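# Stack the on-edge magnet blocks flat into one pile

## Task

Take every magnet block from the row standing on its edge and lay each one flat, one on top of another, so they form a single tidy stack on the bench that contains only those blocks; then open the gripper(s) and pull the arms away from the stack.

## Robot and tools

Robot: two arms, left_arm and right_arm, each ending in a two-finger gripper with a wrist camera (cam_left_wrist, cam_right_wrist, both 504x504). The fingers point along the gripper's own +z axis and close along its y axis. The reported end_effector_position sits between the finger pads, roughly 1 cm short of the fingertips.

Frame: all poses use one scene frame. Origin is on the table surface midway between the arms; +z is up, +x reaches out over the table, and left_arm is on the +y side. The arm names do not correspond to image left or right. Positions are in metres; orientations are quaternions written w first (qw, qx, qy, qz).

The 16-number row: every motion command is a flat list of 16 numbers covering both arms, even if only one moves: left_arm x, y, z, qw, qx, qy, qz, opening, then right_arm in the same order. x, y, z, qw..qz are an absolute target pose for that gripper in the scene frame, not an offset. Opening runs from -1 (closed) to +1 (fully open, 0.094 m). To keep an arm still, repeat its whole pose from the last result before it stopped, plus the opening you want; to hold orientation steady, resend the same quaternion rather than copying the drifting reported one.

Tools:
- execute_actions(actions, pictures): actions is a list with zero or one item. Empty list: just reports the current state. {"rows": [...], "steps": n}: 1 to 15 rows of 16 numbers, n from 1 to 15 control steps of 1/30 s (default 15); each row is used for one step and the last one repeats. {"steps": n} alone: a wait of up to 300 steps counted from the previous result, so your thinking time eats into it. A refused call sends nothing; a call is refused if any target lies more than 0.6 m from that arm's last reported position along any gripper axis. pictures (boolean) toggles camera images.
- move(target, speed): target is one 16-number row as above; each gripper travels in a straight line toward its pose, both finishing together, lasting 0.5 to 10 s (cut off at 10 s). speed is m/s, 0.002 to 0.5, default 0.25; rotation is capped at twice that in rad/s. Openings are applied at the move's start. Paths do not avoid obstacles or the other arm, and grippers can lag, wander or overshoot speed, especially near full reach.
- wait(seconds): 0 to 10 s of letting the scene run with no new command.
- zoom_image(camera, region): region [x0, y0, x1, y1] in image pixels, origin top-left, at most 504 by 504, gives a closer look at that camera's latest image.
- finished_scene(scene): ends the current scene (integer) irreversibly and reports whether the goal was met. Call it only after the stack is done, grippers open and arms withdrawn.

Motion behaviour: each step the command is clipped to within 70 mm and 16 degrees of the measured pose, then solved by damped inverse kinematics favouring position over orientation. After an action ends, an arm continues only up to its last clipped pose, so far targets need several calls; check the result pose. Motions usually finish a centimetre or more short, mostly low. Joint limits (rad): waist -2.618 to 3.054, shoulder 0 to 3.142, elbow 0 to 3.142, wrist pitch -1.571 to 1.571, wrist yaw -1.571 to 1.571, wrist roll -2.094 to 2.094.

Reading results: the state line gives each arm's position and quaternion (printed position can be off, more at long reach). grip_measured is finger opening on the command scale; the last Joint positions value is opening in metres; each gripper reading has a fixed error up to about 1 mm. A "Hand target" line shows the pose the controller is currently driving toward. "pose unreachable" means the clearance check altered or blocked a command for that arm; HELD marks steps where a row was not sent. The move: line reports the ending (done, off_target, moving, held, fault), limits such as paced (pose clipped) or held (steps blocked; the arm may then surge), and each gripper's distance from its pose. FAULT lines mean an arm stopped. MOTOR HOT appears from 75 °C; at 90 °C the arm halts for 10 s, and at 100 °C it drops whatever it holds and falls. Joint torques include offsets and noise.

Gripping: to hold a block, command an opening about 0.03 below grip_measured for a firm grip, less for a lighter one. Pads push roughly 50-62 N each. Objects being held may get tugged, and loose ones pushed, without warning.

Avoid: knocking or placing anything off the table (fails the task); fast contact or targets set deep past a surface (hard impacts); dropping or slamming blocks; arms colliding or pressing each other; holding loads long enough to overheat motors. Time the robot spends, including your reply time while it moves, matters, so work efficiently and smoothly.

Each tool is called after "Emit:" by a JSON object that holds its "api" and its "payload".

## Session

Emit:
{"api": "execute_actions", "payload": {"actions": []}}

Scene clock: 0.00 s of 6200.00 s.
left_arm: end_effector_position=(+0.0994, -0.1539, +0.2975) grip_measured=+1.000 end_effector_quat_wxyz=(+0.378, +0.509, +0.748, -0.197) | right_arm: end_effector_position=(+0.3521, -0.2730, +0.1711) grip_measured=+1.000 end_effector_quat_wxyz=(+0.477, +0.051, +0.841, +0.249)
Joint positions: left_arm=[-1.542  1.371  1.458 -0.826 -0.331 -0.171  0.094] | right_arm=[-0.145  1.071  0.546  0.033 -0.471  0.302  0.094]
Joint velocities: left_arm=[-0.002 -0.007 -0.002 -0.051  0.007 -0.037  0.   ] | right_arm=[ 0.012 -0.012 -0.012 -0.007  0.007 -0.022  0.   ]
Joint torques (N m, as the arm reports them, + toward a larger angle): no reading
Hand target (left_arm): +0.101, -0.155, +0.312; +0.392, +0.499, +0.743, -0.210
Hand target (right_arm): +0.356, -0.273, +0.185; +0.494, +0.042, +0.832, +0.249

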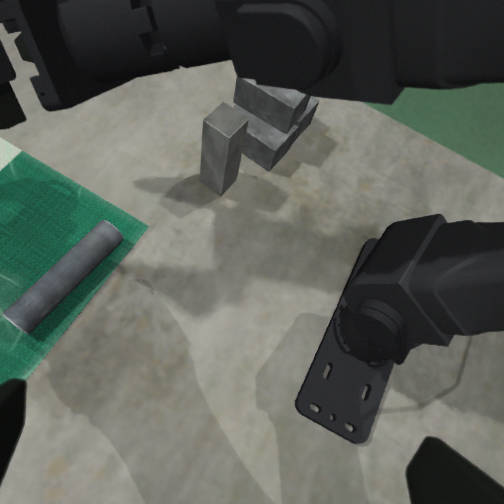

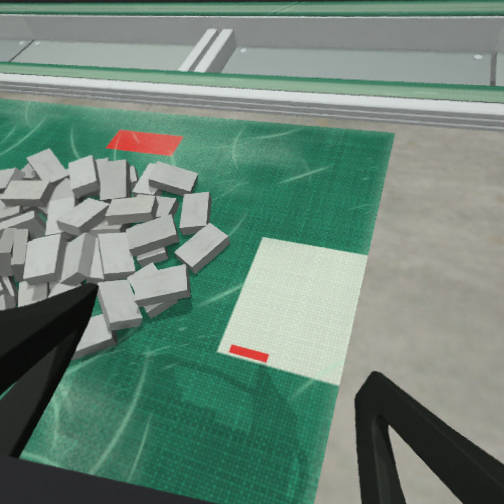

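Emit:
{"api": "move", "payload": {"target": [0.17,0.22,0.30,0.46,0,0.888,0,1,0.356,-0.273,0.185,0.494,0.042,0.832,0.249,1], "speed": 0.3}}

Scene clock: 14.60 s of 6200.00 s.
left_arm: end_effector_position=(+0.1667, +0.2167, +0.3017) grip_measured=+1.000 end_effector_quat_wxyz=(+0.452, +0.006, +0.892, -0.005) | right_arm: end_effector_position=(+0.3521, -0.2730, +0.1711) grip_measured=+1.000 end_effector_quat_wxyz=(+0.477, +0.051, +0.841, +0.249)
Joint positions: left_arm=[-1.066  0.616  1.248 -1.583 -0.757 -0.77   0.094] | right_arm=[-0.145  1.071  0.546  0.033 -0.471  0.302  0.094]
Joint velocities: left_arm=[ 0.027 -0.002 -0.002 -0.051  0.007  0.022  0.   ] | right_arm=[-0.017  0.007 -0.022 -0.007  0.007 -0.037  0.   ]
Joint torques (N m, as the arm reports them, + toward a larger angle): left_arm=[ 0.92  1.89  3.67  1.19 -0.46  0.07] | right_arm=[-0.19 -3.29  9.31  1.58 -0.19 -0.05]
Hand target (left_arm): +0.167, +0.222, +0.303; +0.462, -0.001, +0.887, +0.000
Hand target (right_arm): +0.356, -0.273, +0.185; +0.494, +0.042, +0.832, +0.249
Off the commanded pose (left_arm): 0.005 m, 1 deg.
Off the commanded pose (right_arm): 0.014 m, 2 deg.
After step 90, 9.00 s passed at rest.
move: off_target (right_arm)

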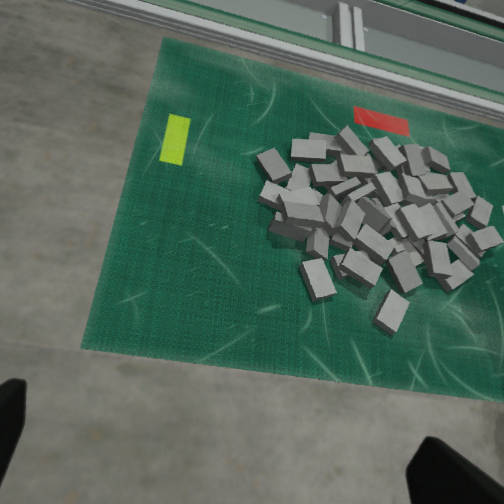

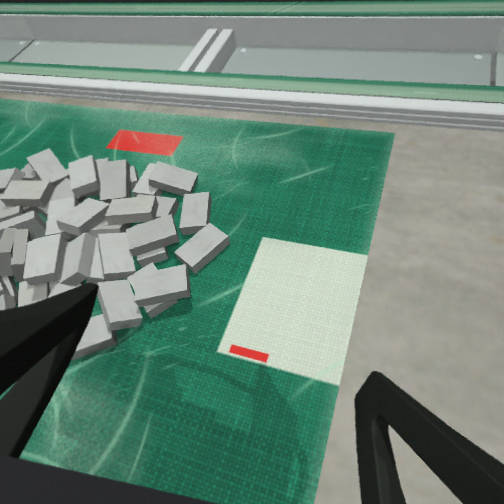

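Emit:
{"api": "move", "payload": {"target": [0.24,0.33,0.27,0.400,-0.4435,0.768,0.231,1,0.28,-0.10,0.20,0.5,-0.5,0.5,0.5,1], "speed": 0.3}}

Scene clock: 24.77 s of 6200.00 s.
left_arm: end_effector_position=(+0.2346, +0.3234, +0.2545) grip_measured=+1.000 end_effector_quat_wxyz=(+0.378, -0.429, +0.788, +0.231) | right_arm: end_effector_position=(+0.2758, -0.1051, +0.1956) grip_measured=+1.000 end_effector_quat_wxyz=(+0.496, -0.493, +0.513, +0.499)
Joint positions: left_arm=[-0.2    1.015  1.115 -1.246 -0.84  -0.975  0.094] | right_arm=[ 0.09   1.573  0.537  0.964 -1.422 -0.047  0.094]
Joint velocities: left_arm=[-0.002 -0.007 -0.002 -0.007  0.037  0.007  0.   ] | right_arm=[ 0.007 -0.007  0.007  0.037 -0.022  0.051  0.   ]
Joint torques (N m, as the arm reports them, + toward a larger angle): left_arm=[ 1.09 -0.1   9.31  0.93 -0.61 -0.08] | right_arm=[ 0.65 -4.07  8.05  1.26 -0.14  0.09]
Hand target (left_arm): +0.238, +0.329, +0.270; +0.399, -0.442, +0.769, +0.232
Hand target (right_arm): +0.278, -0.102, +0.201; +0.499, -0.501, +0.501, +0.499
Off the commanded pose (left_arm): 0.018 m, 4 deg.
Off the commanded pose (right_arm): 0.008 m, 2 deg.
After step 90, 4.10 s passed at rest.
move: off_target (left_arm)

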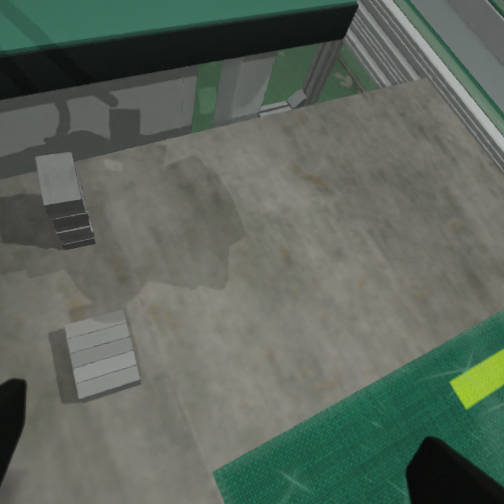

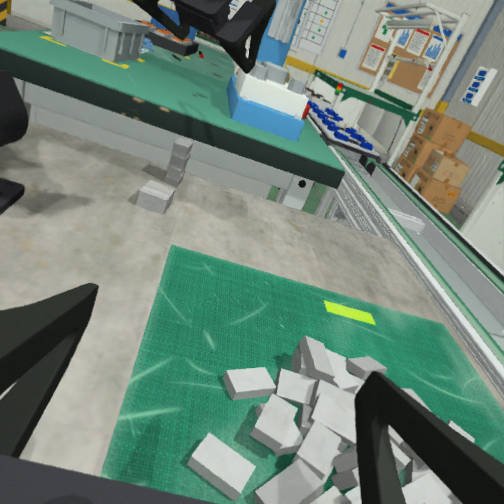

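Emit:
{"api": "zoom_image", "payload": {"camera": "cam_left_wrist", "region": [30,280,190,430]}}

Region (30, 280, 190, 430) of cam_left_wrist's 504x504 image, scaled by 3.150, with more detail than that image has; it fills the top 472 rows of this view, and the rest is white.

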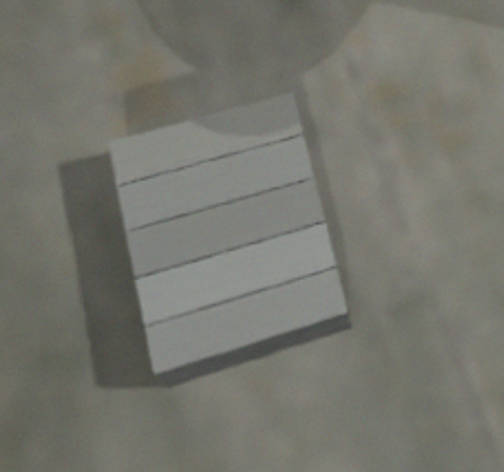

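Emit:
{"api": "move", "payload": {"target": [0.2067,0.4253,0.085,0.4269,-0.5471,0.6097,0.3830,0.45,0.26,-0.03,0.20,0.5,-0.5,0.5,0.5,1], "speed": 0.2}}

Scene clock: 103.23 s of 6200.00 s.
left_arm: end_effector_position=(+0.2127, +0.4206, +0.0830) grip_measured=+0.452 end_effector_quat_wxyz=(+0.428, -0.548, +0.619, +0.366) | right_arm: end_effector_position=(+0.2561, -0.0353, +0.1939) grip_measured=+1.000 end_effector_quat_wxyz=(+0.493, -0.498, +0.509, +0.500)
Joint positions: left_arm=[ 0.146  1.271  0.305  0.063 -1.086 -0.861  0.068] | right_arm=[ 0.359  1.595  0.537  1.024 -1.166 -0.012  0.094]
Joint velocities: left_arm=[-0.007 -0.007 -0.002  0.022 -0.037  0.051  0.   ] | right_arm=[ 0.007  0.002  0.007  0.007 -0.037  0.007  0.   ]
Joint torques (N m, as the arm reports them, + toward a larger angle): left_arm=[ 0.99 -0.92  5.04  1.17 -0.61  0.05] | right_arm=[ 0.69 -4.36  7.9   1.43  0.03  0.1 ]
Hand target (left_arm): +0.207, +0.425, +0.084; +0.426, -0.548, +0.610, +0.382
Hand target (right_arm): +0.259, -0.031, +0.200; +0.500, -0.500, +0.500, +0.500
Off the commanded pose (left_arm): 0.008 m, 2 deg.
Off the commanded pose (right_arm): 0.009 m, 1 deg.
After step 90, 73.20 s passed at rest.
move: done

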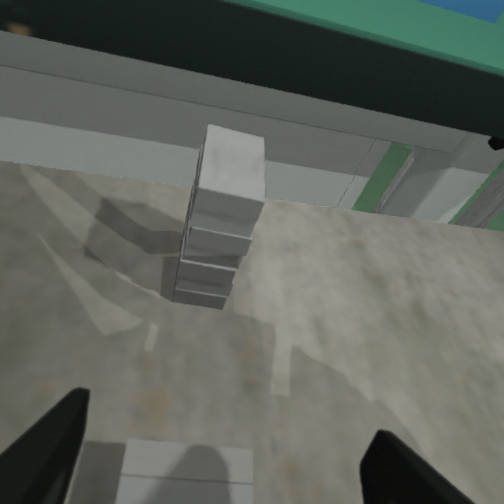

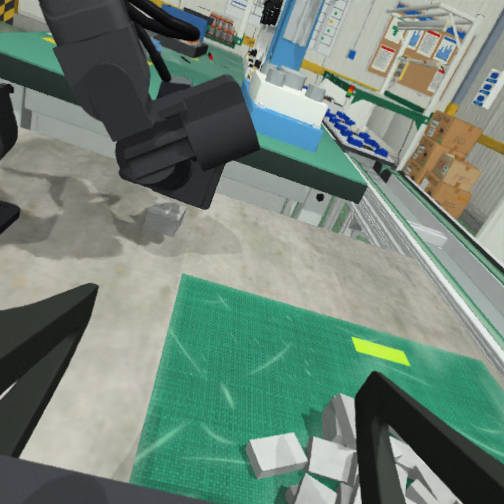

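Emit:
{"api": "move", "payload": {"target": [0.2050,0.4270,0.040,0.4269,-0.5471,0.6097,0.3830,0.45,0.26,-0.03,0.20,0.5,-0.5,0.5,0.5,1], "speed": 0.05}}

Scene clock: 120.13 s of 6200.00 s.
left_arm: end_effector_position=(+0.2128, +0.4233, +0.0379) grip_measured=+0.452 end_effector_quat_wxyz=(+0.430, -0.547, +0.618, +0.367) | right_arm: end_effector_position=(+0.2566, -0.0353, +0.1941) grip_measured=+1.000 end_effector_quat_wxyz=(+0.494, -0.497, +0.509, +0.500)
Joint positions: left_arm=[ 0.159  1.564  0.212  0.475 -1.082 -0.833  0.068] | right_arm=[ 0.359  1.595  0.537  1.025 -1.163 -0.012  0.094]
Joint velocities: left_arm=[-0.007  0.022 -0.017  0.007  0.022  0.022 -0.   ] | right_arm=[-0.007 -0.017  0.007  0.007 -0.022 -0.007  0.   ]
Joint torques (N m, as the arm reports them, + toward a larger angle): left_arm=[ 0.97 -2.07  2.8   1.16 -0.61  0.05] | right_arm=[ 0.89 -4.15  8.23  1.43  0.03  0.12]
Hand target (left_arm): +0.205, +0.427, +0.039; +0.426, -0.547, +0.610, +0.383
Hand target (right_arm): +0.260, -0.030, +0.200; +0.500, -0.500, +0.500, +0.500
Off the commanded pose (left_arm): 0.009 m, 2 deg.
Off the commanded pose (right_arm): 0.009 m, 1 deg.
After step 90, 12.40 s passed at rest.
move: done

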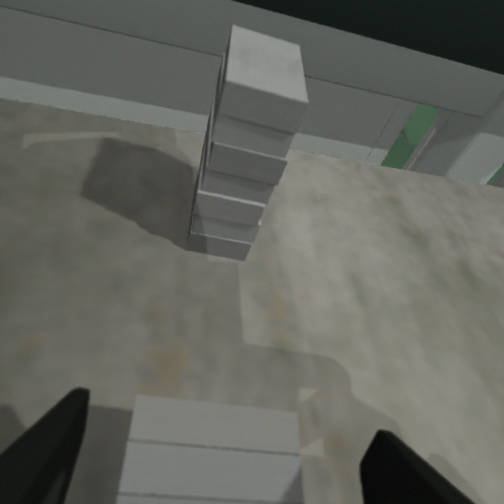

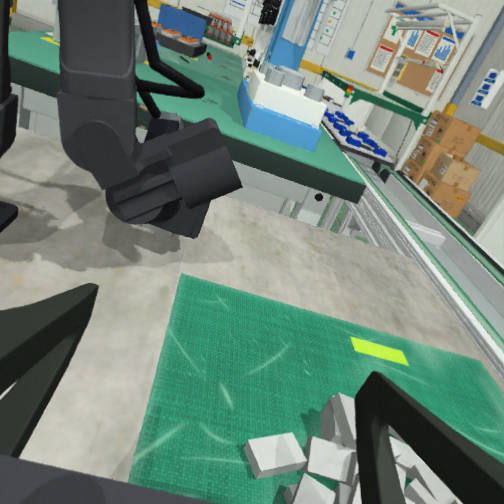

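Emit:
{"api": "move", "payload": {"target": [0.2020,0.4262,0.0180,0.4269,-0.5471,0.6097,0.3830,0.45,0.26,-0.03,0.20,0.5,-0.5,0.5,0.5,1], "speed": 0.03}}

Scene clock: 129.10 s of 6200.00 s.
left_arm: end_effector_position=(+0.2108, +0.4228, +0.0161) grip_measured=+0.452 end_effector_quat_wxyz=(+0.430, -0.546, +0.618, +0.367) | right_arm: end_effector_position=(+0.2566, -0.0353, +0.1941) grip_measured=+1.000 end_effector_quat_wxyz=(+0.494, -0.497, +0.509, +0.500)
Joint positions: left_arm=[ 0.159  1.741  0.181  0.684 -1.081 -0.832  0.068] | right_arm=[ 0.359  1.595  0.537  1.025 -1.163 -0.012  0.094]
Joint velocities: left_arm=[-0.012 -0.002  0.007  0.066 -0.066 -0.022 -0.001] | right_arm=[-0.022 -0.012  0.002  0.051  0.037 -0.022  0.   ]
Joint torques (N m, as the arm reports them, + toward a larger angle): left_arm=[ 0.94 -2.64  1.59  1.2  -0.65  0.03] | right_arm=[ 0.88 -4.03  8.23  1.43  0.03  0.1 ]
Hand target (left_arm): +0.202, +0.426, +0.017; +0.426, -0.547, +0.610, +0.383
Hand target (right_arm): +0.260, -0.030, +0.200; +0.500, -0.500, +0.500, +0.500
Off the commanded pose (left_arm): 0.010 m, 2 deg.
Off the commanded pose (right_arm): 0.009 m, 1 deg.
After step 90, 4.67 s passed at rest.
move: done

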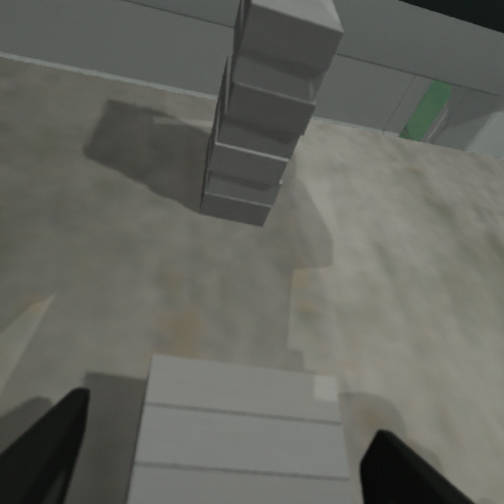

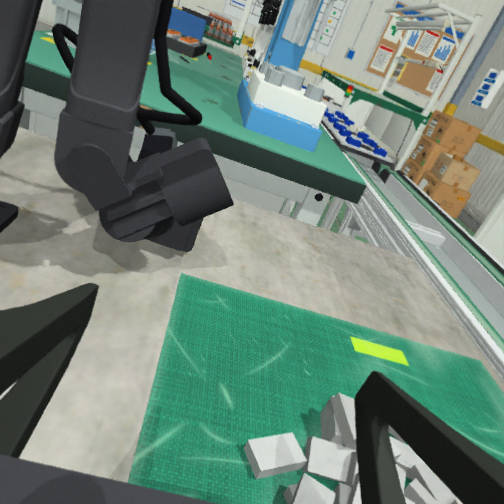

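Emit:
{"api": "move", "payload": {"target": [0.2020,0.4262,0.0150,0.4269,-0.5471,0.6097,0.3830,0.3,0.26,-0.03,0.20,0.5,-0.5,0.5,0.5,1], "speed": 0.01}}

Scene clock: 138.63 s of 6200.00 s.
left_arm: end_effector_position=(+0.2115, +0.4229, +0.0140) grip_measured=+0.302 end_effector_quat_wxyz=(+0.431, -0.547, +0.617, +0.366) | right_arm: end_effector_position=(+0.2566, -0.0353, +0.1941) grip_measured=+1.000 end_effector_quat_wxyz=(+0.494, -0.497, +0.509, +0.500)
Joint positions: left_arm=[ 0.159  1.763  0.181  0.709 -1.081 -0.832  0.061] | right_arm=[ 0.359  1.595  0.537  1.025 -1.163 -0.012  0.094]
Joint velocities: left_arm=[ 0.007  0.017 -0.012 -0.022  0.007 -0.051 -0.   ] | right_arm=[-0.007  0.002 -0.017 -0.081 -0.051 -0.051  0.   ]
Joint torques (N m, as the arm reports them, + toward a larger angle): left_arm=[ 0.87 -2.72  1.34  1.21 -0.61  0.02] | right_arm=[ 0.82 -4.04  8.14  1.42  0.01  0.11]
Hand target (left_arm): +0.202, +0.426, +0.015; +0.427, -0.547, +0.610, +0.383
Hand target (right_arm): +0.260, -0.030, +0.200; +0.500, -0.500, +0.500, +0.500
Off the commanded pose (left_arm): 0.010 m, 2 deg.
Off the commanded pose (right_arm): 0.009 m, 1 deg.
After step 90, 4.40 s passed at rest.
move: done

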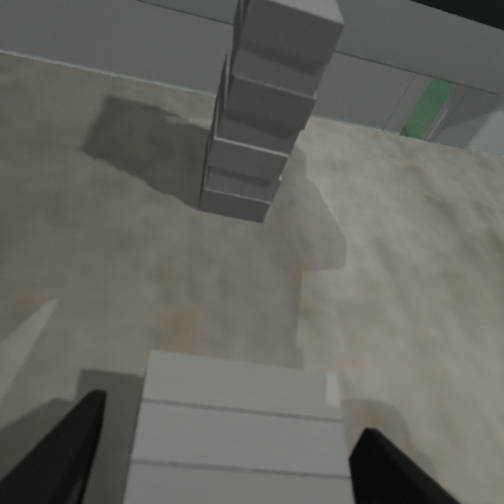

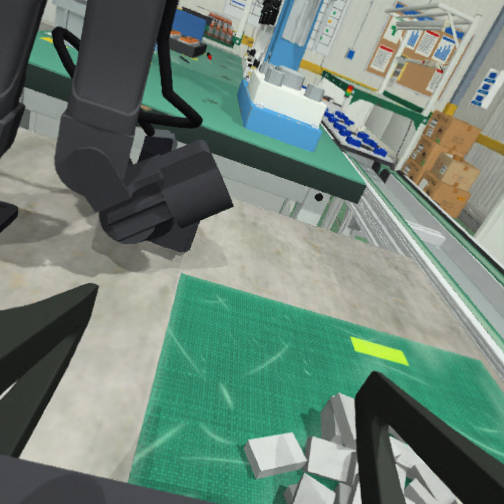

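Emit:
{"api": "execute_actions", "payload": {"actions": [{"rows":[[0.2020,0.4262,0.0150,0.4269,-0.5471,0.6097,0.3830,0.22,0.26,-0.03,0.20,0.5,-0.5,0.5,0.5,1],[0.2020,0.4262,0.0150,0.4269,-0.5471,0.6097,0.3830,0.15,0.26,-0.03,0.20,0.5,-0.5,0.5,0.5,1],[0.2020,0.4262,0.0150,0.4269,-0.5471,0.6097,0.3830,0.10,0.26,-0.03,0.20,0.5,-0.5,0.5,0.5,1],[0.2020,0.4262,0.0150,0.4269,-0.5471,0.6097,0.3830,0.06,0.26,-0.03,0.20,0.5,-0.5,0.5,0.5,1],[0.2020,0.4262,0.0150,0.4269,-0.5471,0.6097,0.3830,0.03,0.26,-0.03,0.20,0.5,-0.5,0.5,0.5,1],[0.2020,0.4262,0.0150,0.4269,-0.5471,0.6097,0.3830,0.01,0.26,-0.03,0.20,0.5,-0.5,0.5,0.5,1],[0.2020,0.4262,0.0150,0.4269,-0.5471,0.6097,0.3830,-0.01,0.26,-0.03,0.20,0.5,-0.5,0.5,0.5,1],[0.2020,0.4262,0.0150,0.4269,-0.5471,0.6097,0.3830,-0.03,0.26,-0.03,0.20,0.5,-0.5,0.5,0.5,1],[0.2020,0.4262,0.0150,0.4269,-0.5471,0.6097,0.3830,-0.045,0.26,-0.03,0.20,0.5,-0.5,0.5,0.5,1],[0.2020,0.4262,0.0150,0.4269,-0.5471,0.6097,0.3830,-0.06,0.26,-0.03,0.20,0.5,-0.5,0.5,0.5,1],[0.2020,0.4262,0.0150,0.4269,-0.5471,0.6097,0.3830,-0.075,0.26,-0.03,0.20,0.5,-0.5,0.5,0.5,1],[0.2020,0.4262,0.0150,0.4269,-0.5471,0.6097,0.3830,-0.09,0.26,-0.03,0.20,0.5,-0.5,0.5,0.5,1],[0.2020,0.4262,0.0150,0.4269,-0.5471,0.6097,0.3830,-0.10,0.26,-0.03,0.20,0.5,-0.5,0.5,0.5,1],[0.2020,0.4262,0.0150,0.4269,-0.5471,0.6097,0.3830,-0.11,0.26,-0.03,0.20,0.5,-0.5,0.5,0.5,1]],"steps":15}]}}

Scene clock: 146.83 s of 6200.00 s.
left_arm: end_effector_position=(+0.2115, +0.4231, +0.0144) grip_measured=-0.095 end_effector_quat_wxyz=(+0.432, -0.547, +0.617, +0.366) | right_arm: end_effector_position=(+0.2566, -0.0353, +0.1941) grip_measured=+1.000 end_effector_quat_wxyz=(+0.494, -0.497, +0.509, +0.500)
Joint positions: left_arm=[ 0.159  1.763  0.181  0.711 -1.083 -0.831  0.043] | right_arm=[ 0.359  1.595  0.537  1.025 -1.163 -0.012  0.094]
Joint velocities: left_arm=[-0.022  0.012 -0.002  0.022 -0.037  0.037 -0.001] | right_arm=[ 0.007 -0.002 -0.007 -0.051  0.051 -0.066  0.   ]
Joint torques (N m, as the arm reports them, + toward a larger angle): left_arm=[ 0.94 -2.63  1.27  1.18 -0.6   0.04] | right_arm=[ 0.83 -4.1   8.23  1.39  0.05  0.11]
Hand target (left_arm): +0.202, +0.426, +0.015; +0.427, -0.547, +0.610, +0.383
Hand target (right_arm): +0.260, -0.030, +0.200; +0.500, -0.500, +0.500, +0.500
Off the commanded pose (left_arm): 0.010 m, 2 deg.
Off the commanded pose (right_arm): 0.009 m, 1 deg.
Steps of this call (steps 1 to 90: nothing new was sent; then 4.70 s passed at rest; steps 91 to 105: all 15 steps of this action). Readings (end_effector_position):
91: left_arm (+0.2117, +0.4230, +0.0142) | right_arm (+0.2566, -0.0353, +0.1941)
92: left_arm (+0.2117, +0.4230, +0.0142) | right_arm (+0.2566, -0.0353, +0.1941)
94: left_arm (+0.2117, +0.4230, +0.0142) | right_arm (+0.2566, -0.0353, +0.1941)
98: left_arm (+0.2116, +0.4230, +0.0143) | right_arm (+0.2566, -0.0353, +0.1941)
105: the state above

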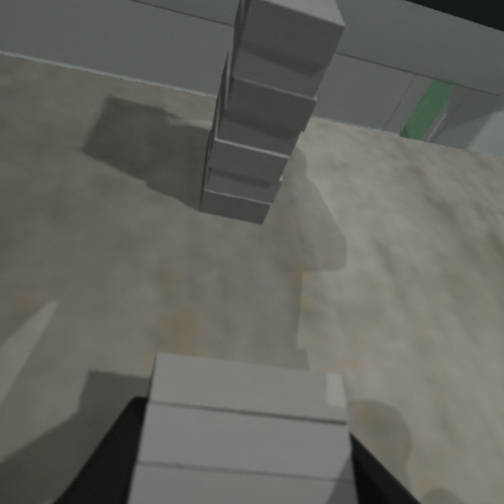

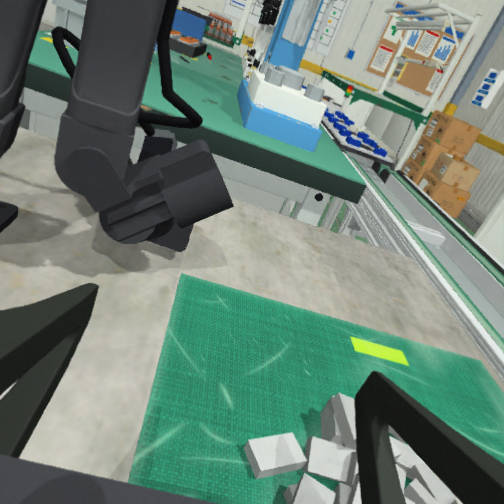

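Emit:
{"api": "execute_actions", "payload": {"actions": [{"rows":[[0.2020,0.4262,0.0150,0.4269,-0.5471,0.6097,0.3830,-0.12,0.26,-0.03,0.20,0.5,-0.5,0.5,0.5,1],[0.2020,0.4262,0.0150,0.4269,-0.5471,0.6097,0.3830,-0.13,0.26,-0.03,0.20,0.5,-0.5,0.5,0.5,1],[0.2020,0.4262,0.0150,0.4269,-0.5471,0.6097,0.3830,-0.14,0.26,-0.03,0.20,0.5,-0.5,0.5,0.5,1]],"steps":10}], "pictures": false}}

Emit:
{"api": "move", "payload": {"target": [0.2050,0.4262,0.060,0.4269,-0.5471,0.6097,0.3830,-0.14,0.26,-0.03,0.20,0.5,-0.5,0.5,0.5,1], "speed": 0.03}}

Scene clock: 151.73 s of 6200.00 s.
left_arm: end_effector_position=(+0.2115, +0.4231, +0.0144) grip_measured=-0.099 end_effector_quat_wxyz=(+0.432, -0.547, +0.617, +0.366) | right_arm: end_effector_position=(+0.2566, -0.0353, +0.1941) grip_measured=+1.000 end_effector_quat_wxyz=(+0.494, -0.497, +0.509, +0.500)
Joint positions: left_arm=[ 0.159  1.763  0.181  0.711 -1.083 -0.831  0.042] | right_arm=[ 0.359  1.595  0.537  1.025 -1.163 -0.011  0.094]
Joint velocities: left_arm=[ 0.007 -0.002  0.002 -0.037 -0.066 -0.007 -0.   ] | right_arm=[-0.007  0.007 -0.002 -0.007 -0.066 -0.037  0.   ]
Joint torques (N m, as the arm reports them, + toward a larger angle): left_arm=[ 1.01 -2.77  1.32  1.2  -0.58  0.04] | right_arm=[ 0.91 -4.08  8.21  1.4   0.03  0.13]
Hand target (left_arm): +0.202, +0.426, +0.015; +0.427, -0.547, +0.610, +0.383
Hand target (right_arm): +0.260, -0.030, +0.200; +0.500, -0.500, +0.500, +0.500
Off the commanded pose (left_arm): 0.010 m, 2 deg.
Off the commanded pose (right_arm): 0.009 m, 1 deg.
Steps of this call (steps 1 to 90: nothing new was sent; then 1.57 s passed at rest; steps 91 to 100: all 10 steps of this action). Readings (end_effector_position):
91: left_arm (+0.2115, +0.4231, +0.0144) | right_arm (+0.2566, -0.0353, +0.1941)
92: left_arm (+0.2115, +0.4231, +0.0144) | right_arm (+0.2566, -0.0353, +0.1941)
94: left_arm (+0.2115, +0.4231, +0.0144) | right_arm (+0.2566, -0.0353, +0.1941)
98: left_arm (+0.2115, +0.4231, +0.0144) | right_arm (+0.2566, -0.0353, +0.1941)
100: the state above

Scene clock: 154.00 s of 6200.00 s.
left_arm: end_effector_position=(+0.1989, +0.4181, +0.0388) grip_measured=-0.099 end_effector_quat_wxyz=(+0.400, -0.535, +0.645, +0.372) | right_arm: end_effector_position=(+0.2566, -0.0353, +0.1941) grip_measured=+1.000 end_effector_quat_wxyz=(+0.494, -0.497, +0.509, +0.500)
Joint positions: left_arm=[ 0.159  1.441  0.201  0.286 -1.053 -0.831  0.042] | right_arm=[ 0.359  1.595  0.537  1.025 -1.163 -0.011  0.094]
Joint velocities: left_arm=[-0.012  0.017 -0.007 -0.022 -0.037  0.037  0.001] | right_arm=[-0.012  0.002 -0.012 -0.022 -0.051  0.051  0.   ]
Joint torques (N m, as the arm reports them, + toward a larger angle): left_arm=[ 0.66 -4.78  6.96  1.05 -0.9  -0.03] | right_arm=[ 0.85 -4.01  8.17  1.41  0.04  0.11]
Hand target (left_arm): +0.204, +0.426, +0.060; +0.427, -0.548, +0.610, +0.383
Hand target (right_arm): +0.260, -0.030, +0.200; +0.500, -0.500, +0.500, +0.500
Off the commanded pose (left_arm): 0.024 m, 5 deg.
Off the commanded pose (right_arm): 0.009 m, 1 deg.
move: off_target (left_arm)

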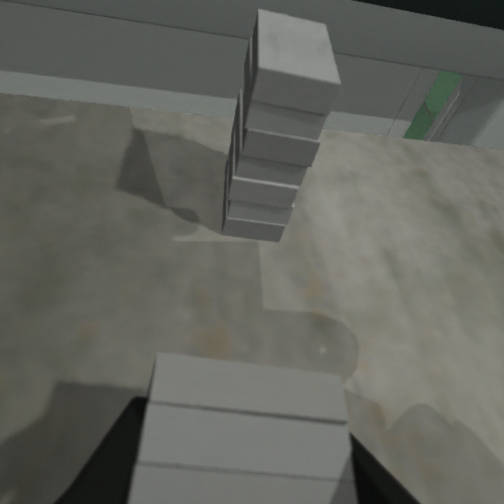

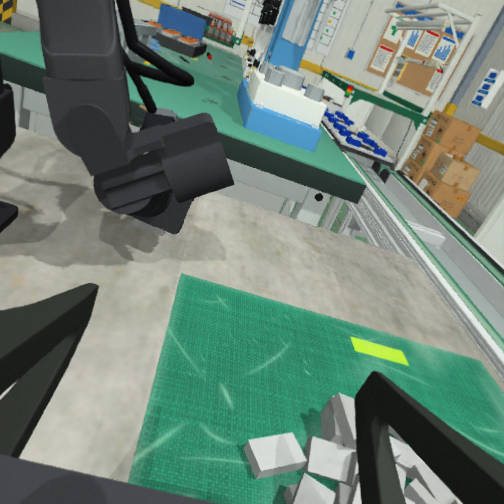

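Emit:
{"api": "move", "payload": {"target": [0.215,0.425,0.12,0.4269,-0.5471,0.6097,0.3830,-0.14,0.26,-0.03,0.20,0.5,-0.5,0.5,0.5,1], "speed": 0.05}}

Scene clock: 159.70 s of 6200.00 s.
left_arm: end_effector_position=(+0.2083, +0.4204, +0.0933) grip_measured=-0.099 end_effector_quat_wxyz=(+0.393, -0.537, +0.645, +0.376) | right_arm: end_effector_position=(+0.2566, -0.0353, +0.1941) grip_measured=+1.000 end_effector_quat_wxyz=(+0.494, -0.497, +0.509, +0.500)
Joint positions: left_arm=[ 0.159  1.211  0.378 -0.154 -1.059 -0.853  0.042] | right_arm=[ 0.359  1.595  0.537  1.025 -1.163 -0.011  0.094]
Joint velocities: left_arm=[-0.017  0.002 -0.022  0.007 -0.066 -0.066  0.001] | right_arm=[ 0.007 -0.002 -0.012  0.022 -0.051  0.051  0.   ]
Joint torques (N m, as the arm reports them, + toward a larger angle): left_arm=[-0.66 -4.37  8.97  1.06 -0.95 -0.04] | right_arm=[ 0.88 -4.06  8.21  1.41  0.04  0.11]
Hand target (left_arm): +0.214, +0.425, +0.120; +0.426, -0.548, +0.610, +0.382
Hand target (right_arm): +0.260, -0.030, +0.200; +0.500, -0.500, +0.500, +0.500
Off the commanded pose (left_arm): 0.028 m, 6 deg.
Off the commanded pose (right_arm): 0.009 m, 1 deg.
After step 90, 0.53 s passed at rest.
move: off_target (left_arm)

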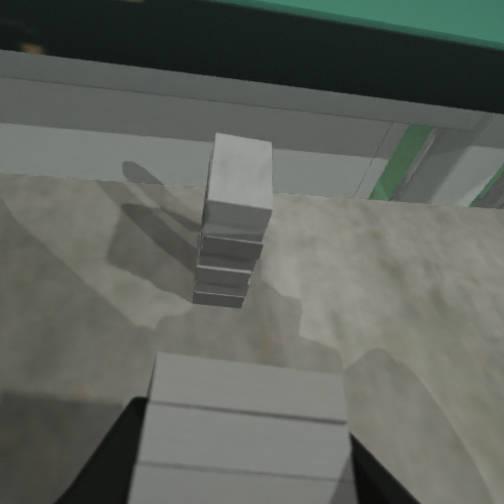

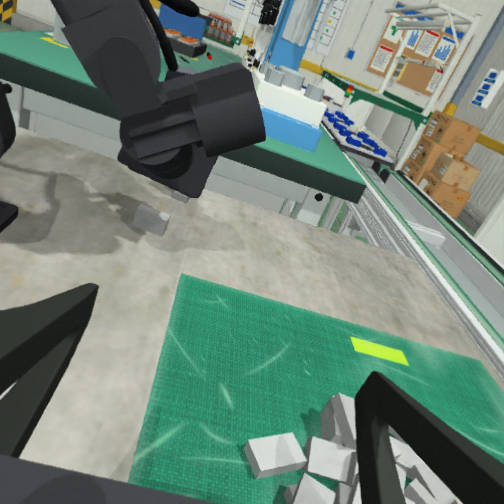

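Emit:
{"api": "zoom_image", "payload": {"camera": "cam_right_wrist", "region": [90,130,250,270]}}

Region (90, 130, 250, 270) of cam_right_wrist's 504x504 image, scaled by 3.150, with more detail than that image has; it fills the top 441 rows of this view, and the rest is white.

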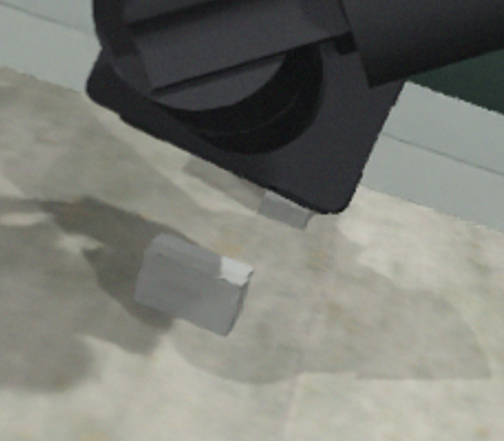

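Emit:
{"api": "move", "payload": {"target": [0.32,0.41,0.14,-0.0938,-0.8427,0.5064,-0.1561,-0.14,0.26,-0.03,0.20,0.5,-0.5,0.5,0.5,1], "speed": 0.15}}

Scene clock: 174.50 s of 6200.00 s.
left_arm: end_effector_position=(+0.3156, +0.4087, +0.1230) grip_measured=-0.099 end_effector_quat_wxyz=(+0.107, +0.841, -0.513, +0.137) | right_arm: end_effector_position=(+0.2566, -0.0353, +0.1941) grip_measured=+1.000 end_effector_quat_wxyz=(+0.494, -0.497, +0.509, +0.500)
Joint positions: left_arm=[ 0.685  1.972  1.725 -1.451  0.326 -1.311  0.042] | right_arm=[ 0.359  1.595  0.537  1.025 -1.163 -0.011  0.094]
Joint velocities: left_arm=[-0.007  0.017 -0.007 -0.007  0.037  0.007 -0.001] | right_arm=[-0.012 -0.002  0.002  0.081  0.022  0.051  0.   ]
Joint torques (N m, as the arm reports them, + toward a larger angle): left_arm=[ 0.81 -9.25  8.87 -0.18  0.39 -0.09] | right_arm=[ 0.83 -4.01  8.13  1.45  0.03  0.1 ]
Hand target (left_arm): +0.318, +0.410, +0.137; +0.100, +0.843, -0.506, +0.151
Hand target (right_arm): +0.260, -0.030, +0.200; +0.500, -0.500, +0.500, +0.500
Off the commanded pose (left_arm): 0.018 m, 3 deg.
Off the commanded pose (right_arm): 0.009 m, 1 deg.
After step 90, 5.83 s passed at rest.
move: off_target (left_arm)

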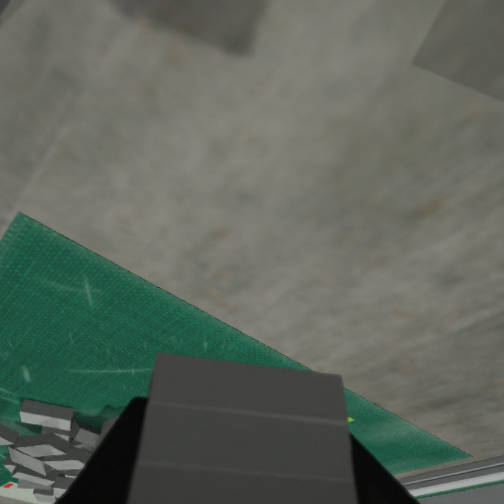

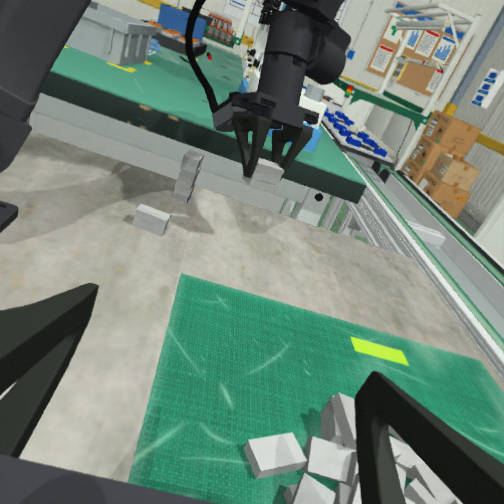

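Emit:
{"api": "move", "payload": {"target": [0.32,0.41,0.045,-0.0938,-0.8427,0.5064,-0.1561,-0.14,0.26,-0.03,0.20,0.5,-0.5,0.5,0.5,1], "speed": 0.05}}

Emit:
{"api": "zoom_image", "payload": {"camera": "cam_right_wrist", "region": [190,150,310,270]}}

Scene clock: 188.00 s of 6200.00 s.
left_arm: end_effector_position=(+0.3170, +0.4085, +0.0384) grip_measured=-0.099 end_effector_quat_wxyz=(+0.100, +0.840, -0.513, +0.142) | right_arm: end_effector_position=(+0.2566, -0.0353, +0.1941) grip_measured=+1.000 end_effector_quat_wxyz=(+0.494, -0.497, +0.509, +0.500)
Joint positions: left_arm=[ 0.685  2.014  1.445 -1.111  0.332 -1.312  0.042] | right_arm=[ 0.359  1.595  0.537  1.025 -1.163 -0.011  0.094]
Joint velocities: left_arm=[-0.012  0.002 -0.007 -0.051 -0.007  0.022 -0.001] | right_arm=[ 0.002  0.022 -0.012 -0.066  0.037 -0.007  0.   ]
Joint torques (N m, as the arm reports them, + toward a larger angle): left_arm=[ 0.67 -9.58  5.74  0.09  0.41 -0.1 ] | right_arm=[ 0.84 -3.99  8.22  1.43  0.04  0.09]
Hand target (left_arm): +0.320, +0.410, +0.045; +0.094, +0.843, -0.506, +0.156
Hand target (right_arm): +0.260, -0.030, +0.200; +0.500, -0.500, +0.500, +0.500
Off the commanded pose (left_arm): 0.007 m, 2 deg.
Off the commanded pose (right_arm): 0.009 m, 1 deg.
After step 90, 8.47 s passed at rest.
move: done

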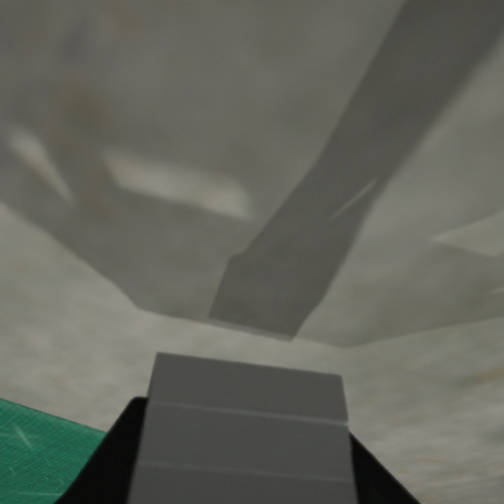

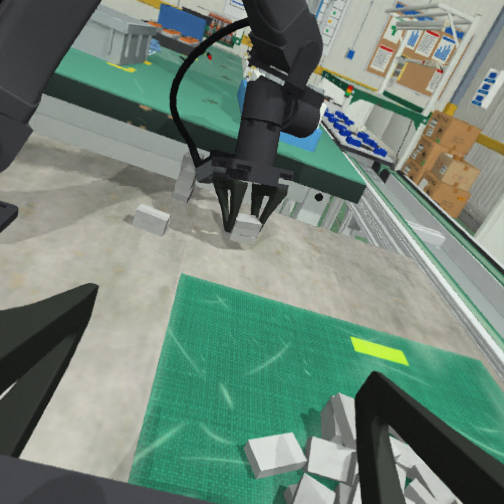

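Region (190, 150, 310, 270) of cam_right_wrist's 504x504 image, scaled by 4.200, with more detail than that image has.

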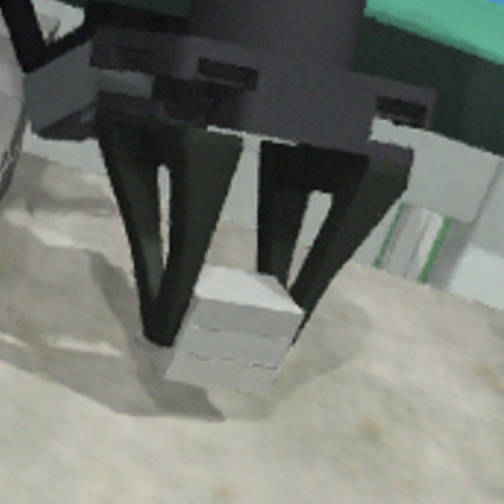

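Emit:
{"api": "zoom_image", "payload": {"camera": "cam_right_wrist", "region": [120,180,280,260]}}

Region (120, 180, 280, 260) of cam_right_wrist's 504x504 image, scaled by 3.150, with more detail than that image has.

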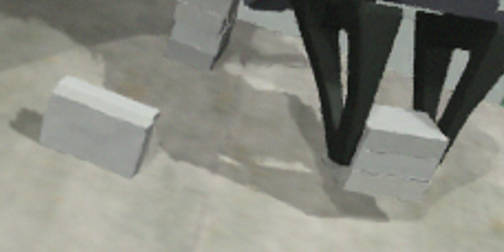

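Emit:
{"api": "move", "payload": {"target": [0.32,0.41,0.028,-0.0938,-0.8427,0.5064,-0.1561,-0.14,0.26,-0.03,0.20,0.5,-0.5,0.5,0.5,1], "speed": 0.015}}

Emit:
{"api": "zoom_image", "payload": {"camera": "cam_right_wrist", "region": [200,170,300,270]}}

Scene clock: 202.37 s of 6200.00 s.
left_arm: end_effector_position=(+0.3174, +0.4089, +0.0246) grip_measured=-0.099 end_effector_quat_wxyz=(+0.096, +0.840, -0.514, +0.143) | right_arm: end_effector_position=(+0.2566, -0.0353, +0.1941) grip_measured=+1.000 end_effector_quat_wxyz=(+0.494, -0.497, +0.509, +0.500)
Joint positions: left_arm=[ 0.685  2.027  1.407 -1.051  0.332 -1.312  0.042] | right_arm=[ 0.359  1.595  0.537  1.025 -1.163 -0.011  0.094]
Joint velocities: left_arm=[-0.002 -0.002 -0.007  0.037  0.007 -0.022  0.001] | right_arm=[-0.017  0.007  0.007 -0.095 -0.066  0.066  0.   ]
Joint torques (N m, as the arm reports them, + toward a larger angle): left_arm=[ 0.76 -8.91  5.49  0.08  0.37 -0.09] | right_arm=[ 0.81 -4.08  8.27  1.42  0.03  0.1 ]
Hand target (left_arm): +0.320, +0.410, +0.028; +0.094, +0.843, -0.507, +0.156
Hand target (right_arm): +0.260, -0.030, +0.200; +0.500, -0.500, +0.500, +0.500
Off the commanded pose (left_arm): 0.004 m, 2 deg.
Off the commanded pose (right_arm): 0.009 m, 1 deg.
After step 90, 10.03 s passed at rest.
move: done

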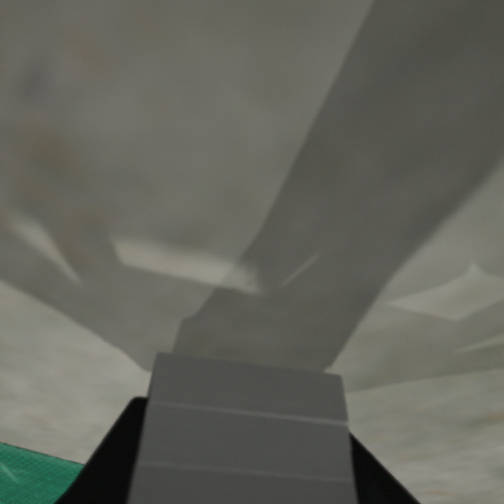

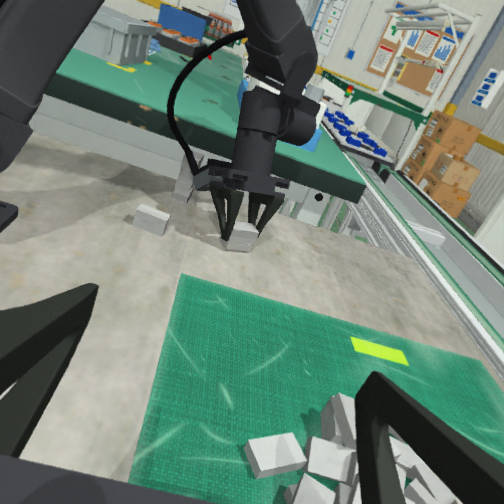

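Region (200, 170, 300, 270) of cam_right_wrist's 504x504 image, scaled by 5.040, with more detail than that image has.

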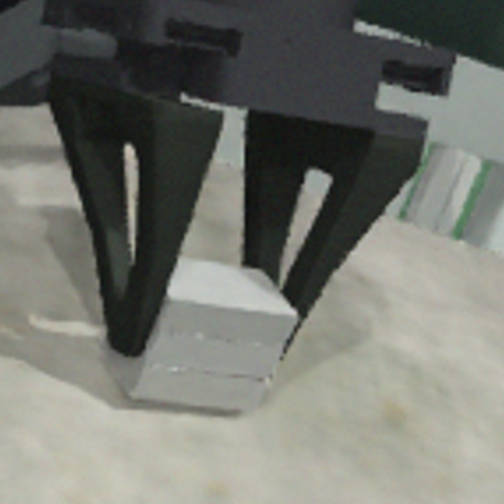

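Emit:
{"api": "move", "payload": {"target": [0.32,0.41,0.0225,-0.0938,-0.8427,0.5064,-0.1561,-0.14,0.26,-0.03,0.20,0.5,-0.5,0.5,0.5,1], "speed": 0.006}}

Scene clock: 208.97 s of 6200.00 s.
left_arm: end_effector_position=(+0.3181, +0.4097, +0.0201) grip_measured=-0.099 end_effector_quat_wxyz=(+0.097, +0.840, -0.514, +0.143) | right_arm: end_effector_position=(+0.2566, -0.0353, +0.1941) grip_measured=+1.000 end_effector_quat_wxyz=(+0.494, -0.497, +0.509, +0.500)
Joint positions: left_arm=[ 0.685  2.039  1.405 -1.039  0.331 -1.312  0.042] | right_arm=[ 0.359  1.595  0.537  1.025 -1.163 -0.011  0.094]
Joint velocities: left_arm=[-0.012 -0.017  0.002 -0.037  0.066 -0.022  0.   ] | right_arm=[ 0.017  0.007  0.012  0.037  0.007 -0.037  0.   ]
Joint torques (N m, as the arm reports them, + toward a larger angle): left_arm=[ 0.72 -9.33  4.69  0.19  0.4  -0.09] | right_arm=[ 0.88 -4.03  8.13  1.41  0.03  0.1 ]
Hand target (left_arm): +0.320, +0.410, +0.022; +0.094, +0.843, -0.507, +0.156
Hand target (right_arm): +0.260, -0.030, +0.200; +0.500, -0.500, +0.500, +0.500
Off the commanded pose (left_arm): 0.003 m, 2 deg.
Off the commanded pose (right_arm): 0.009 m, 1 deg.
After step 90, 0.87 s passed at rest.
move: done

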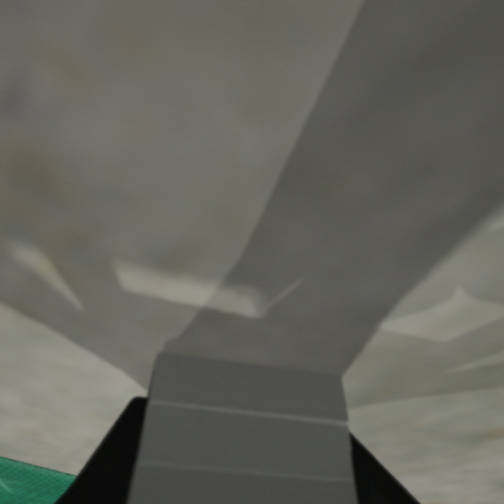

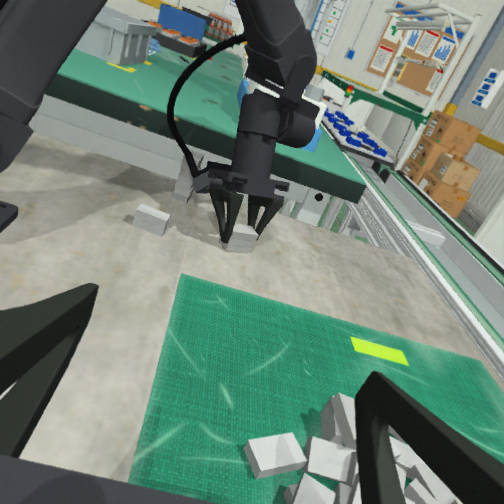

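Emit:
{"api": "execute_actions", "payload": {"actions": [{"rows":[[0.3185,0.41,0.0235,0.095,0.842,-0.509,0.150,-0.14,0.26,-0.03,0.20,0.5,-0.5,0.5,0.5,1],[0.3185,0.41,0.0235,0.095,0.842,-0.509,0.150,-0.12,0.26,-0.03,0.20,0.5,-0.5,0.5,0.5,1],[0.3185,0.41,0.0235,0.095,0.842,-0.509,0.150,-0.105,0.26,-0.03,0.20,0.5,-0.5,0.5,0.5,1],[0.3185,0.41,0.0235,0.095,0.842,-0.509,0.150,-0.095,0.26,-0.03,0.20,0.5,-0.5,0.5,0.5,1],[0.3185,0.41,0.0235,0.095,0.842,-0.509,0.150,-0.085,0.26,-0.03,0.20,0.5,-0.5,0.5,0.5,1],[0.3185,0.41,0.0235,0.095,0.842,-0.509,0.150,-0.075,0.26,-0.03,0.20,0.5,-0.5,0.5,0.5,1],[0.3185,0.41,0.0235,0.095,0.842,-0.509,0.150,-0.06,0.26,-0.03,0.20,0.5,-0.5,0.5,0.5,1],[0.3185,0.41,0.0235,0.095,0.842,-0.509,0.150,-0.04,0.26,-0.03,0.20,0.5,-0.5,0.5,0.5,1],[0.3185,0.41,0.0235,0.095,0.842,-0.509,0.150,0.0,0.26,-0.03,0.20,0.5,-0.5,0.5,0.5,1],[0.3185,0.41,0.0235,0.095,0.842,-0.509,0.150,0.08,0.26,-0.03,0.20,0.5,-0.5,0.5,0.5,1],[0.3185,0.41,0.0235,0.095,0.842,-0.509,0.150,0.18,0.26,-0.03,0.20,0.5,-0.5,0.5,0.5,1],[0.3185,0.41,0.0235,0.095,0.842,-0.509,0.150,0.3,0.26,-0.03,0.20,0.5,-0.5,0.5,0.5,1]],"steps":15}]}}

Scene clock: 217.10 s of 6200.00 s.
left_arm: end_effector_position=(+0.3185, +0.4092, +0.0203) grip_measured=+0.297 end_effector_quat_wxyz=(+0.097, +0.840, -0.514, +0.144) | right_arm: end_effector_position=(+0.2566, -0.0353, +0.1941) grip_measured=+1.000 end_effector_quat_wxyz=(+0.494, -0.497, +0.509, +0.500)
Joint positions: left_arm=[ 0.685  2.039  1.405 -1.039  0.335 -1.312  0.061] | right_arm=[ 0.359  1.595  0.537  1.025 -1.163 -0.011  0.094]
Joint velocities: left_arm=[ 0.002 -0.012 -0.007 -0.007 -0.007 -0.037  0.003] | right_arm=[-0.007  0.012 -0.007 -0.037  0.007  0.066  0.   ]
Joint torques (N m, as the arm reports them, + toward a larger angle): left_arm=[ 0.58 -9.29  5.19  0.08  0.26 -0.08] | right_arm=[ 0.88 -4.02  8.17  1.41  0.05  0.1 ]
Hand target (left_arm): +0.319, +0.410, +0.023; +0.095, +0.842, -0.509, +0.150
Hand target (right_arm): +0.260, -0.030, +0.200; +0.500, -0.500, +0.500, +0.500
Off the commanded pose (left_arm): 0.003 m, 1 deg.
Off the commanded pose (right_arm): 0.009 m, 1 deg.
Steps of this call (steps 1 to 90: nothing new was sent; then 4.63 s passed at rest; steps 91 to 105: all 15 steps of this action). Readings (end_effector_position):
91: left_arm (+0.3181, +0.4097, +0.0201) | right_arm (+0.2566, -0.0353, +0.1941)
92: left_arm (+0.3181, +0.4097, +0.0201) | right_arm (+0.2566, -0.0353, +0.1941)
94: left_arm (+0.3181, +0.4097, +0.0201) | right_arm (+0.2566, -0.0353, +0.1941)
98: left_arm (+0.3183, +0.4095, +0.0201) | right_arm (+0.2566, -0.0353, +0.1941)
105: the state above

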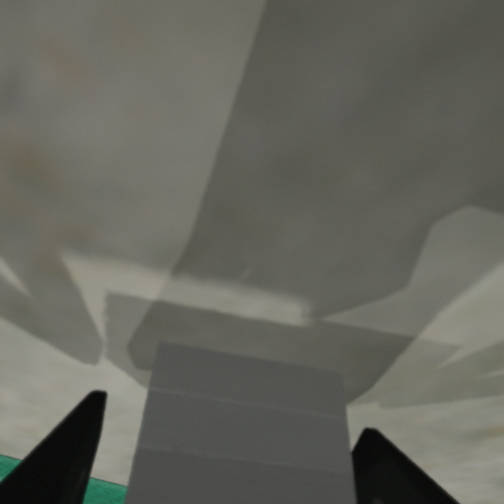

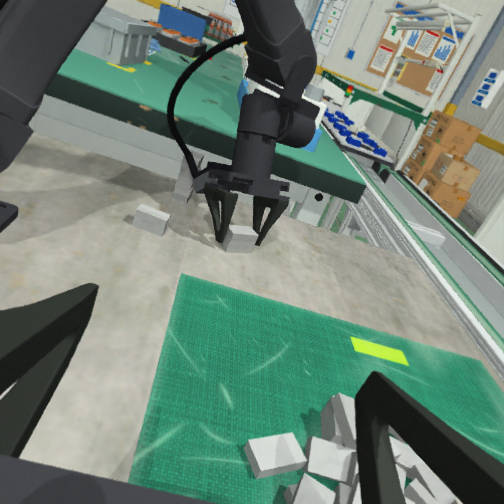

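Emit:
{"api": "move", "payload": {"target": [0.3185,0.41,0.125,0.095,0.842,-0.509,0.150,0.45,0.26,-0.03,0.20,0.5,-0.5,0.5,0.5,1], "speed": 0.1}}

Emit:
{"api": "move", "payload": {"target": [0.200,0.386,0.085,0.4269,-0.5471,0.6097,0.3830,0.45,0.26,-0.03,0.20,0.5,-0.5,0.5,0.5,1], "speed": 0.25}}

Scene clock: 227.57 s of 6200.00 s.
left_arm: end_effector_position=(+0.3169, +0.4075, +0.1091) grip_measured=+0.448 end_effector_quat_wxyz=(+0.110, +0.841, -0.511, +0.141) | right_arm: end_effector_position=(+0.2566, -0.0353, +0.1941) grip_measured=+1.000 end_effector_quat_wxyz=(+0.494, -0.497, +0.509, +0.500)
Joint positions: left_arm=[ 0.685  1.977  1.675 -1.397  0.336 -1.312  0.068] | right_arm=[ 0.359  1.595  0.537  1.025 -1.163 -0.011  0.094]
Joint velocities: left_arm=[-0.032 -0.002 -0.007  0.051  0.051 -0.022 -0.002] | right_arm=[ 0.002  0.007  0.007 -0.007  0.007  0.007  0.   ]
Joint torques (N m, as the arm reports them, + toward a larger angle): left_arm=[  0.53 -10.5    8.03  -0.12   0.24  -0.07] | right_arm=[ 0.83 -4.03  8.16  1.42  0.03  0.11]
Hand target (left_arm): +0.318, +0.410, +0.125; +0.095, +0.842, -0.509, +0.150
Hand target (right_arm): +0.260, -0.030, +0.200; +0.500, -0.500, +0.500, +0.500
Off the commanded pose (left_arm): 0.016 m, 2 deg.
Off the commanded pose (right_arm): 0.009 m, 1 deg.
After step 90, 5.87 s passed at rest.
move: off_target (left_arm)

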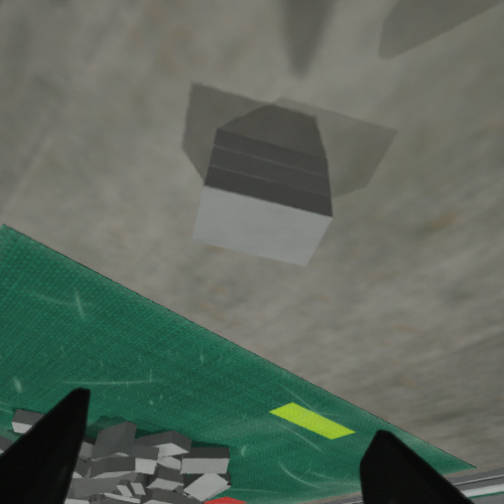

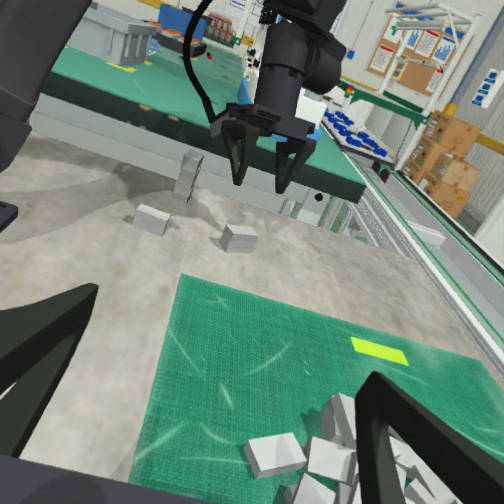

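Scene clock: 231.60 s of 6200.00 s.
left_arm: end_effector_position=(+0.2029, +0.3845, +0.0825) grip_measured=+0.448 end_effector_quat_wxyz=(+0.423, -0.556, +0.610, +0.373) | right_arm: end_effector_position=(+0.2566, -0.0353, +0.1941) grip_measured=+1.000 end_effector_quat_wxyz=(+0.494, -0.497, +0.509, +0.500)
Joint positions: left_arm=[-0.069  1.337  0.415 -0.475 -1.192 -1.398  0.068] | right_arm=[ 0.359  1.595  0.537  1.025 -1.163 -0.011  0.094]
Joint velocities: left_arm=[-0.012 -0.012 -0.012  0.022 -0.037  0.007  0.   ] | right_arm=[-0.012  0.012 -0.012 -0.022  0.051 -0.066  0.   ]
Joint torques (N m, as the arm reports them, + toward a larger angle): left_arm=[-0.96 -3.09  4.2   0.58 -0.81  0.04] | right_arm=[ 0.91 -4.09  8.14  1.43  0.02  0.13]
Hand target (left_arm): +0.203, +0.385, +0.088; +0.436, -0.548, +0.604, +0.381
Hand target (right_arm): +0.260, -0.030, +0.200; +0.500, -0.500, +0.500, +0.500
Off the commanded pose (left_arm): 0.004 m, 2 deg.
Off the commanded pose (right_arm): 0.009 m, 1 deg.
move: done

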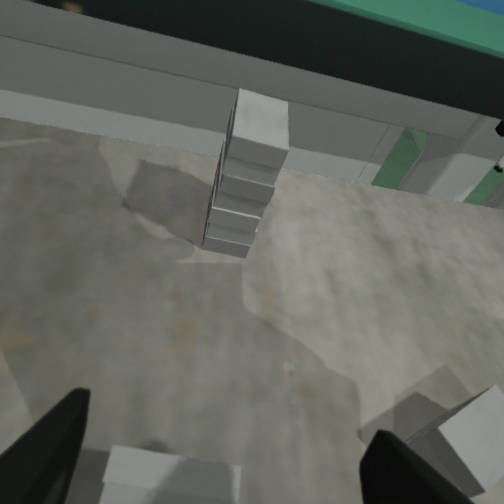

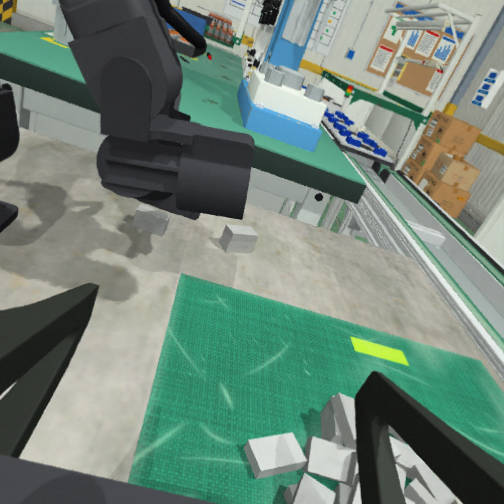

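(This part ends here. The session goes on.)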